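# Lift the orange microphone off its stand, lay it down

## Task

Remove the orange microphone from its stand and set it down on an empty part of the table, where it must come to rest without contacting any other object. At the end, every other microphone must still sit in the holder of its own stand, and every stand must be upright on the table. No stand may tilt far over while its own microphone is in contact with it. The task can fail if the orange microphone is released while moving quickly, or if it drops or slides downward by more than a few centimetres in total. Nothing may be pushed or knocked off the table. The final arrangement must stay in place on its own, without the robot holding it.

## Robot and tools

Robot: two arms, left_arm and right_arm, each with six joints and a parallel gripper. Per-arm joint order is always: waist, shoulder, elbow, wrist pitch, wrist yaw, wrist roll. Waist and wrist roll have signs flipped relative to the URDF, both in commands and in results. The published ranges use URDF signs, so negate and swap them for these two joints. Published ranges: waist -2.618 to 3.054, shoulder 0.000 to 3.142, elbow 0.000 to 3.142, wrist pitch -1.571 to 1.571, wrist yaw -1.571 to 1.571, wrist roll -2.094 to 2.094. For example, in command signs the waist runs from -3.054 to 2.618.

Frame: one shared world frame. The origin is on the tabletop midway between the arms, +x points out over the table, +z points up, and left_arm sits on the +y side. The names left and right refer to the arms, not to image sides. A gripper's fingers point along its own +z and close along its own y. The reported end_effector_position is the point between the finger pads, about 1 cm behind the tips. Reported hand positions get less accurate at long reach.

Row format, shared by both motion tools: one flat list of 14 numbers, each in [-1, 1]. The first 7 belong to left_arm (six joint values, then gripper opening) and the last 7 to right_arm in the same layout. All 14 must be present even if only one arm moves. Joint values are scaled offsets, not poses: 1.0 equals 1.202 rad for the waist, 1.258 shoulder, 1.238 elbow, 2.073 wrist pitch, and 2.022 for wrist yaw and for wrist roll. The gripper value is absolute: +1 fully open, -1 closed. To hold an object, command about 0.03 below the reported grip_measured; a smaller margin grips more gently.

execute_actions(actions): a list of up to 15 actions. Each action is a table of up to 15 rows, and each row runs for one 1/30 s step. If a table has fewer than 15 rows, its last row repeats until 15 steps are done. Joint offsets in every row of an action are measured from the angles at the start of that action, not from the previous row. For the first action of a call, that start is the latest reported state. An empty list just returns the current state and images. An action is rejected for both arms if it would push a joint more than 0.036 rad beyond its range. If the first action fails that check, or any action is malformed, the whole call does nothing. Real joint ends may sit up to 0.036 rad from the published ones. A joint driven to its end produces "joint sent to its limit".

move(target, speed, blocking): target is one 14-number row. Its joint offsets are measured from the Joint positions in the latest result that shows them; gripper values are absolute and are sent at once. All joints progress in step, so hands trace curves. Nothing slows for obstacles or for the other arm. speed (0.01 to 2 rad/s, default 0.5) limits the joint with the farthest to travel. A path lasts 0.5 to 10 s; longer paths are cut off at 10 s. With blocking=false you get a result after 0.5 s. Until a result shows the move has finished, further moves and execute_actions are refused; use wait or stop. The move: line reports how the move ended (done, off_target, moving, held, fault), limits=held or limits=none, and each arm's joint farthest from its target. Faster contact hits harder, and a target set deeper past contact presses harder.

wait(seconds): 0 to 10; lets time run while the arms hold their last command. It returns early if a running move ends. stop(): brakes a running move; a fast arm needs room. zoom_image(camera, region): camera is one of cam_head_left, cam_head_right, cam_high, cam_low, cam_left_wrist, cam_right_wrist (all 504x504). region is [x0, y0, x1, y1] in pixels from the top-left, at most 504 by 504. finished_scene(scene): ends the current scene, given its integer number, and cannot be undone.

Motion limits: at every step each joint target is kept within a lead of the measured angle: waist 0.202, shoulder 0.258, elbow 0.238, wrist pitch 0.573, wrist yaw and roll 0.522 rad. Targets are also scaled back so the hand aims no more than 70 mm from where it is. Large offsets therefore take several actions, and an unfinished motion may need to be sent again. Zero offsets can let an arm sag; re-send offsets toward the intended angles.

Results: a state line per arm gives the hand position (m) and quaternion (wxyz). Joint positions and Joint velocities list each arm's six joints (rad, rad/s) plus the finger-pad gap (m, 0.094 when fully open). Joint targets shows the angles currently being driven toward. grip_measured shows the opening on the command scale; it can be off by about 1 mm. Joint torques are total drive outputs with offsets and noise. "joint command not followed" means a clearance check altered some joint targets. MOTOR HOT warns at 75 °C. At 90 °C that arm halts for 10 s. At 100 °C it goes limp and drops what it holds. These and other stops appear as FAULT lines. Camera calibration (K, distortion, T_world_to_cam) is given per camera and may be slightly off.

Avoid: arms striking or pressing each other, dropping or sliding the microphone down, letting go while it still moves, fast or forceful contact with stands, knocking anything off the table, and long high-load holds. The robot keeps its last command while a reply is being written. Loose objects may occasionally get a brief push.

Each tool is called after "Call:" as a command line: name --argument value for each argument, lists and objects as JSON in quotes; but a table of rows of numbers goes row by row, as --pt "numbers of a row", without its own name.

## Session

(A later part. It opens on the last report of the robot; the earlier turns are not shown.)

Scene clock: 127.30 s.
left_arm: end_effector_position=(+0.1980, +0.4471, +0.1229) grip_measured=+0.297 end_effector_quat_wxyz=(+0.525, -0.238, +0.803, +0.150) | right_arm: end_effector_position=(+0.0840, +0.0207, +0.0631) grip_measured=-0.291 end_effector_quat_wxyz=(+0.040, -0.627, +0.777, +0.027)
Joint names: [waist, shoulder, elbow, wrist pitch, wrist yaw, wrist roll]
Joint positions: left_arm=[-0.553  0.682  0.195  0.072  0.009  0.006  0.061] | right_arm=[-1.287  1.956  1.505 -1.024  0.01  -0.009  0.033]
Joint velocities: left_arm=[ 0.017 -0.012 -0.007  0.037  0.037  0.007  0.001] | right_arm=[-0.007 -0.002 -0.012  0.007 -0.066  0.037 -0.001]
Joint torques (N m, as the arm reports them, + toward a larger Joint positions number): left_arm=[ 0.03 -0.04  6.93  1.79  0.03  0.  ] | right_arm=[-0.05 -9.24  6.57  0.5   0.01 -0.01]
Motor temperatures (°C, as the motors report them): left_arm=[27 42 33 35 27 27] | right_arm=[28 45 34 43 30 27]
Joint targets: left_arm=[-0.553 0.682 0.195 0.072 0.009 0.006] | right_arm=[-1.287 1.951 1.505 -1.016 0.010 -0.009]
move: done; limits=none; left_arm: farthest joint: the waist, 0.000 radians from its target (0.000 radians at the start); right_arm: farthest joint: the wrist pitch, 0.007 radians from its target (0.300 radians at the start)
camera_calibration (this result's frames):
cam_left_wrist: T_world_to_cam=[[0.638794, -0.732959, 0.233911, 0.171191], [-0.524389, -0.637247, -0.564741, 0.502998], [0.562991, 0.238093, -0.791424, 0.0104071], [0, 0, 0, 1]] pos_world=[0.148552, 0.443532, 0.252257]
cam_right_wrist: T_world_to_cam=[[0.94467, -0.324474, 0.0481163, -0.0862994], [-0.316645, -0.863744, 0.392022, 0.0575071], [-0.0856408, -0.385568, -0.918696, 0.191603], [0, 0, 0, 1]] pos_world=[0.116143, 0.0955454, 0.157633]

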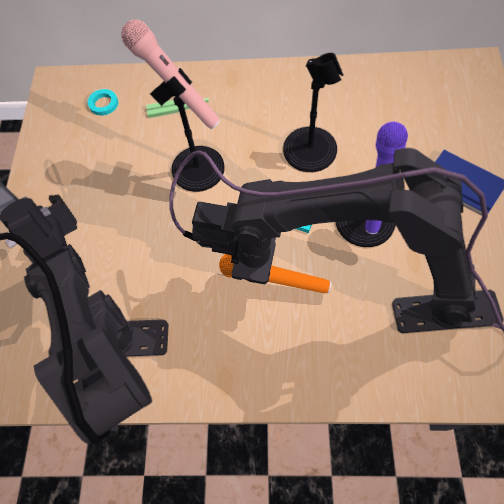

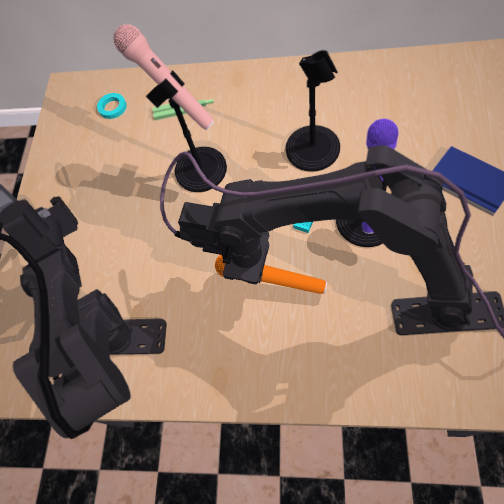

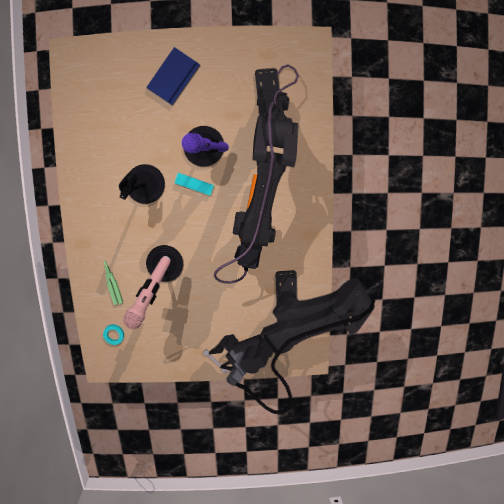

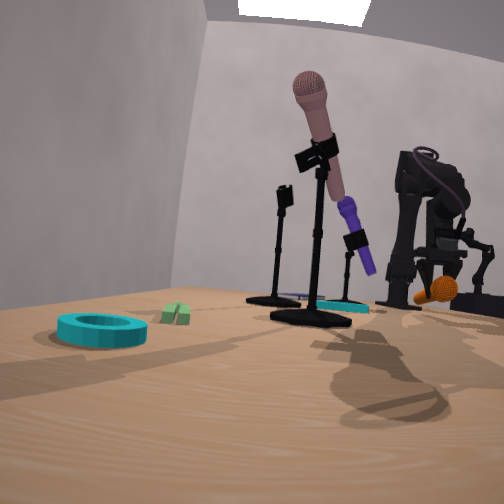

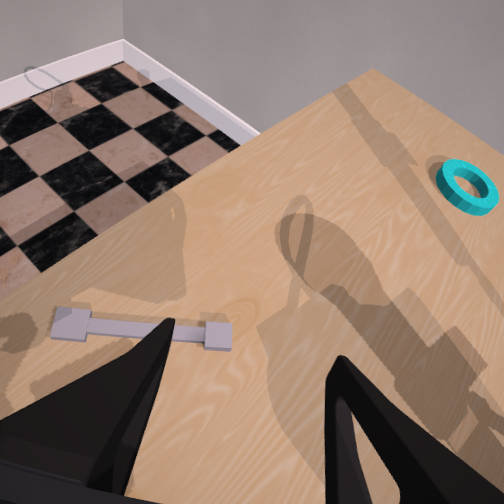

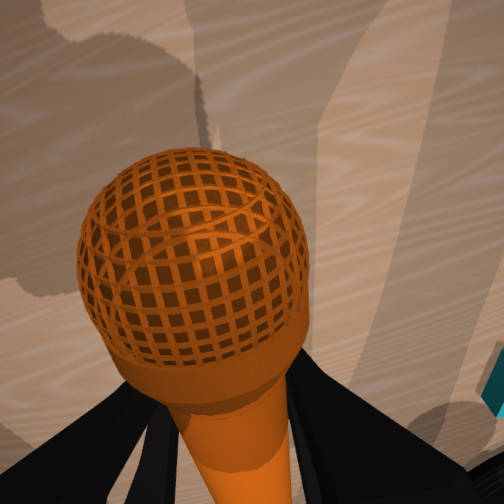

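Call:
move --target '[0,0,0,0,0,0,0.3,0,-0.004,-0.13,0.078,0,0,-0.4]' --speed 0.12

Scene clock: 131.53 s.
left_arm: end_effector_position=(+0.1980, +0.4471, +0.1229) grip_measured=+0.297 end_effector_quat_wxyz=(+0.525, -0.238, +0.803, +0.150) | right_arm: end_effector_position=(+0.0814, +0.0080, +0.0268) grip_measured=-0.293 end_effector_quat_wxyz=(+0.037, -0.628, +0.777, +0.024)
Joint names: [waist, shoulder, elbow, wrist pitch, wrist yaw, wrist roll]
Joint positions: left_arm=[-0.553  0.682  0.195  0.072  0.009  0.006  0.061] | right_arm=[-1.287  1.956  1.356 -0.883  0.01  -0.009  0.033]
Joint velocities: left_arm=[ 0.007 -0.022  0.002  0.037  0.022  0.037 -0.   ] | right_arm=[-0.002 -0.027  0.012 -0.007 -0.095  0.081 -0.001]
Joint torques (N m, as the arm reports them, + toward a larger Joint positions number): left_arm=[ 0.02 -0.02  6.93  1.79  0.03  0.  ] | right_arm=[-0.06 -8.98  5.35  0.61  0.   -0.01]
Motor temperatures (°C, as the motors report them): left_arm=[27 41 34 35 27 27] | right_arm=[28 45 33 42 30 27]
Joint targets: left_arm=[-0.553 0.682 0.195 0.072 0.009 0.006] | right_arm=[-1.287 1.951 1.344 -0.862 0.010 -0.009]
move: off_target (right_arm); limits=none; left_arm: farthest joint: the waist, 0.000 radians from its target (0.000 radians at the start); right_arm: farthest joint: the wrist pitch, 0.021 radians from its target (0.161 radians at the start)
camera_calibration (this result's frames):
cam_left_wrist: T_world_to_cam=[[0.638794, -0.732959, 0.233911, 0.171191], [-0.524389, -0.637247, -0.564741, 0.502998], [0.562991, 0.238093, -0.791424, 0.0104071], [0, 0, 0, 1]] pos_world=[0.148552, 0.443532, 0.252257]
cam_right_wrist: T_world_to_cam=[[0.94476, -0.324037, 0.0492796, -0.086232], [-0.315913, -0.860192, 0.400336, 0.0597265], [-0.0873337, -0.39379, -0.915042, 0.153213], [0, 0, 0, 1]] pos_world=[0.113718, 0.0837676, 0.120535]

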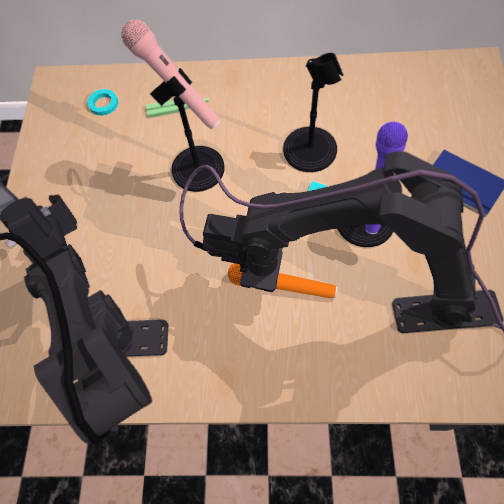

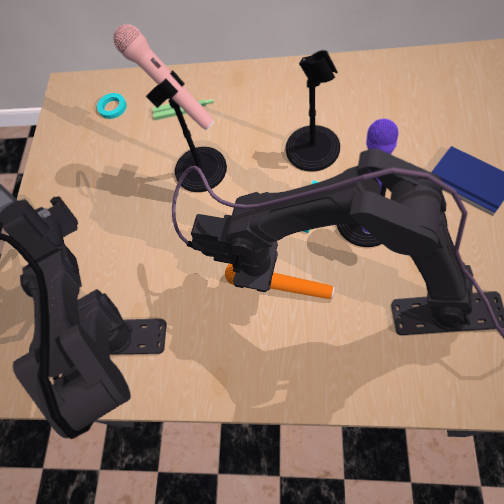

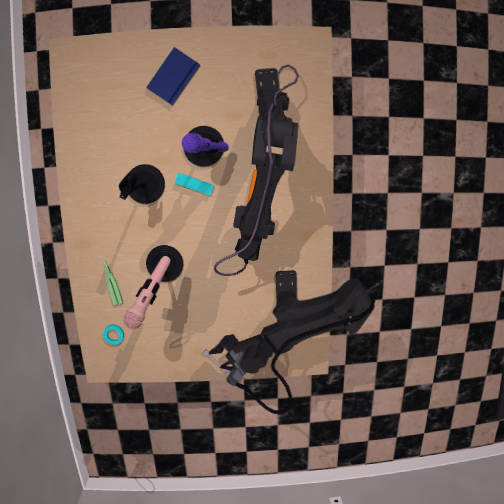

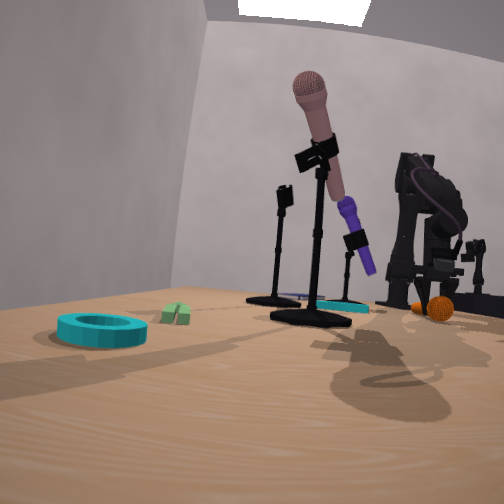

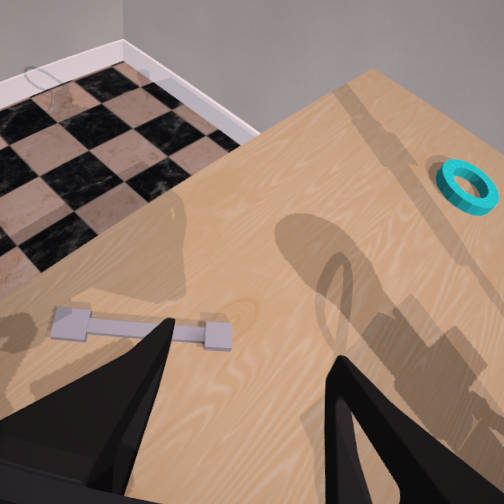

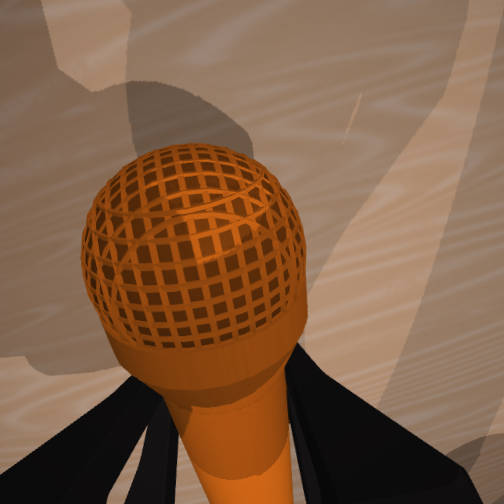

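Contact made.

Call:
execute_actions --actions '[[[0,0,0,0,0,0,0.3,0,0,0,0,0,0,0.2]],[[0,0,0,0,0,0,0.3,0,0,0.12,-0.07,0,0,0.2]],[[0,0,0,0,0,0,0.3,0,0,0.12,-0.07,0,0,0.2]],[[0,0,0,0,0,0,0.3,0,0,0.02,0,0,0,0.2]]]'

Scene clock: 138.80 s.
left_arm: end_effector_position=(+0.1980, +0.4471, +0.1229) grip_measured=+0.297 end_effector_quat_wxyz=(+0.525, -0.238, +0.803, +0.150) | right_arm: end_effector_position=(+0.0860, +0.0304, +0.0942) grip_measured=+0.198 end_effector_quat_wxyz=(+0.046, -0.627, +0.777, +0.032)
Joint names: [waist, shoulder, elbow, wrist pitch, wrist yaw, wrist roll]
Joint positions: left_arm=[-0.553  0.682  0.195  0.072  0.009  0.006  0.061] | right_arm=[-1.287  1.962  1.636 -1.133  0.01  -0.009  0.056]
Joint velocities: left_arm=[-0.007  0.002  0.017 -0.037 -0.007 -0.007 -0.001] | right_arm=[ 0.007  0.002  0.007  0.081 -0.051 -0.051 -0.001]
Joint torques (N m, as the arm reports them, + toward a larger Joint positions number): left_arm=[ 0.02 -0.03  6.92  1.79  0.03  0.  ] | right_arm=[-0.07 -9.07  8.78  0.46  0.   -0.01]
Motor temperatures (°C, as the motors report them): left_arm=[27 39 34 36 27 27] | right_arm=[28 45 33 40 30 27]
Joint targets: left_arm=[-0.553 0.682 0.195 0.072 0.009 0.006] | right_arm=[-1.287 1.962 1.661 -1.133 0.010 -0.009]
camera_calibration (this result's frames):
cam_left_wrist: T_world_to_cam=[[0.638794, -0.732959, 0.233911, 0.171191], [-0.524389, -0.637247, -0.564741, 0.502998], [0.562991, 0.238093, -0.791424, 0.0104071], [0, 0, 0, 1]] pos_world=[0.148552, 0.443532, 0.252257]
cam_right_wrist: T_world_to_cam=[[0.944521, -0.325196, 0.0461196, -0.0863056], [-0.317859, -0.869641, 0.377744, 0.0560066], [-0.0827333, -0.371447, -0.924761, 0.223915], [0, 0, 0, 1]] pos_world=[0.117845, 0.103812, 0.189892]

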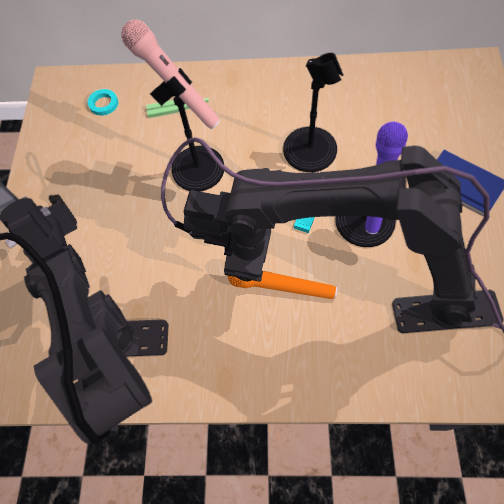

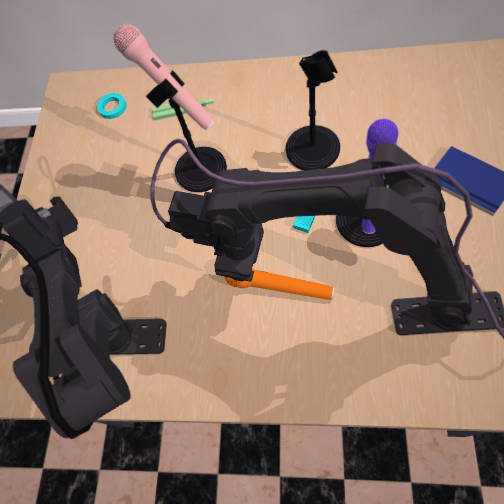

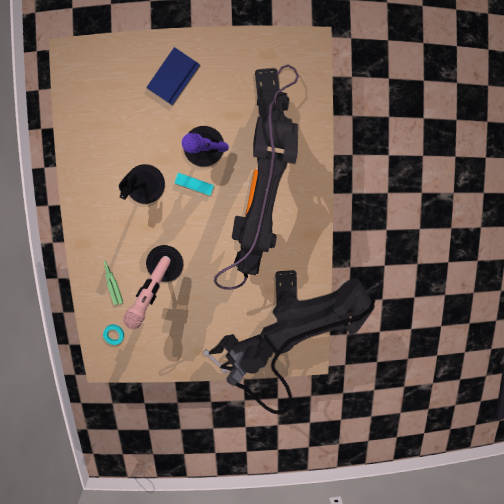

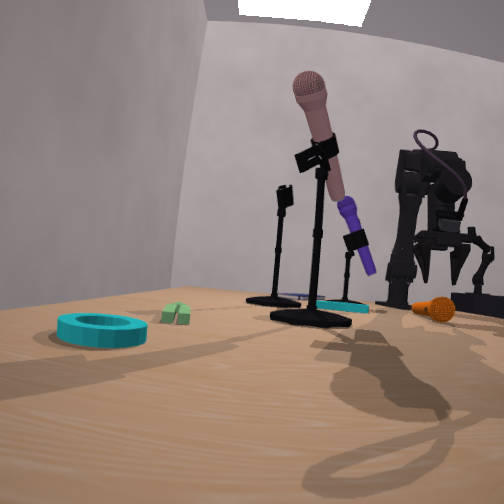

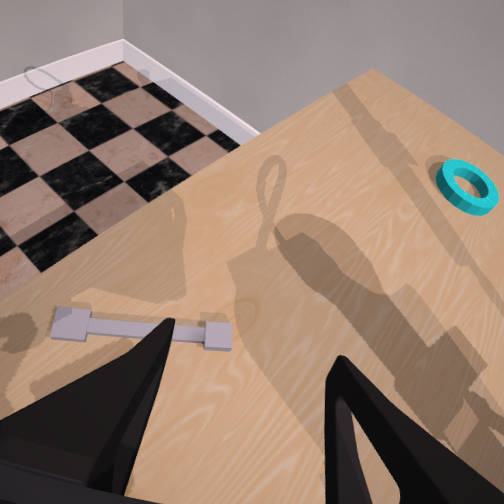

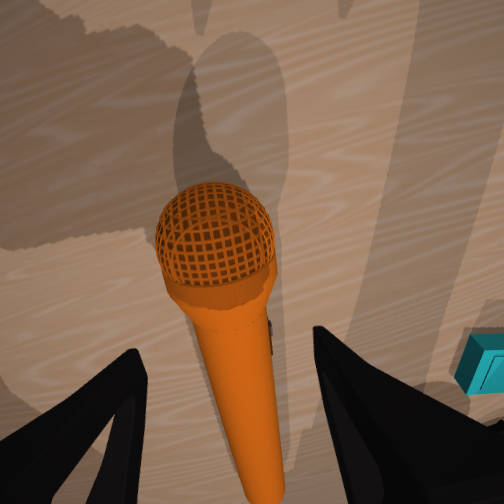

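Call:
finished_scene --scene 2

The scene is finished: the task was done.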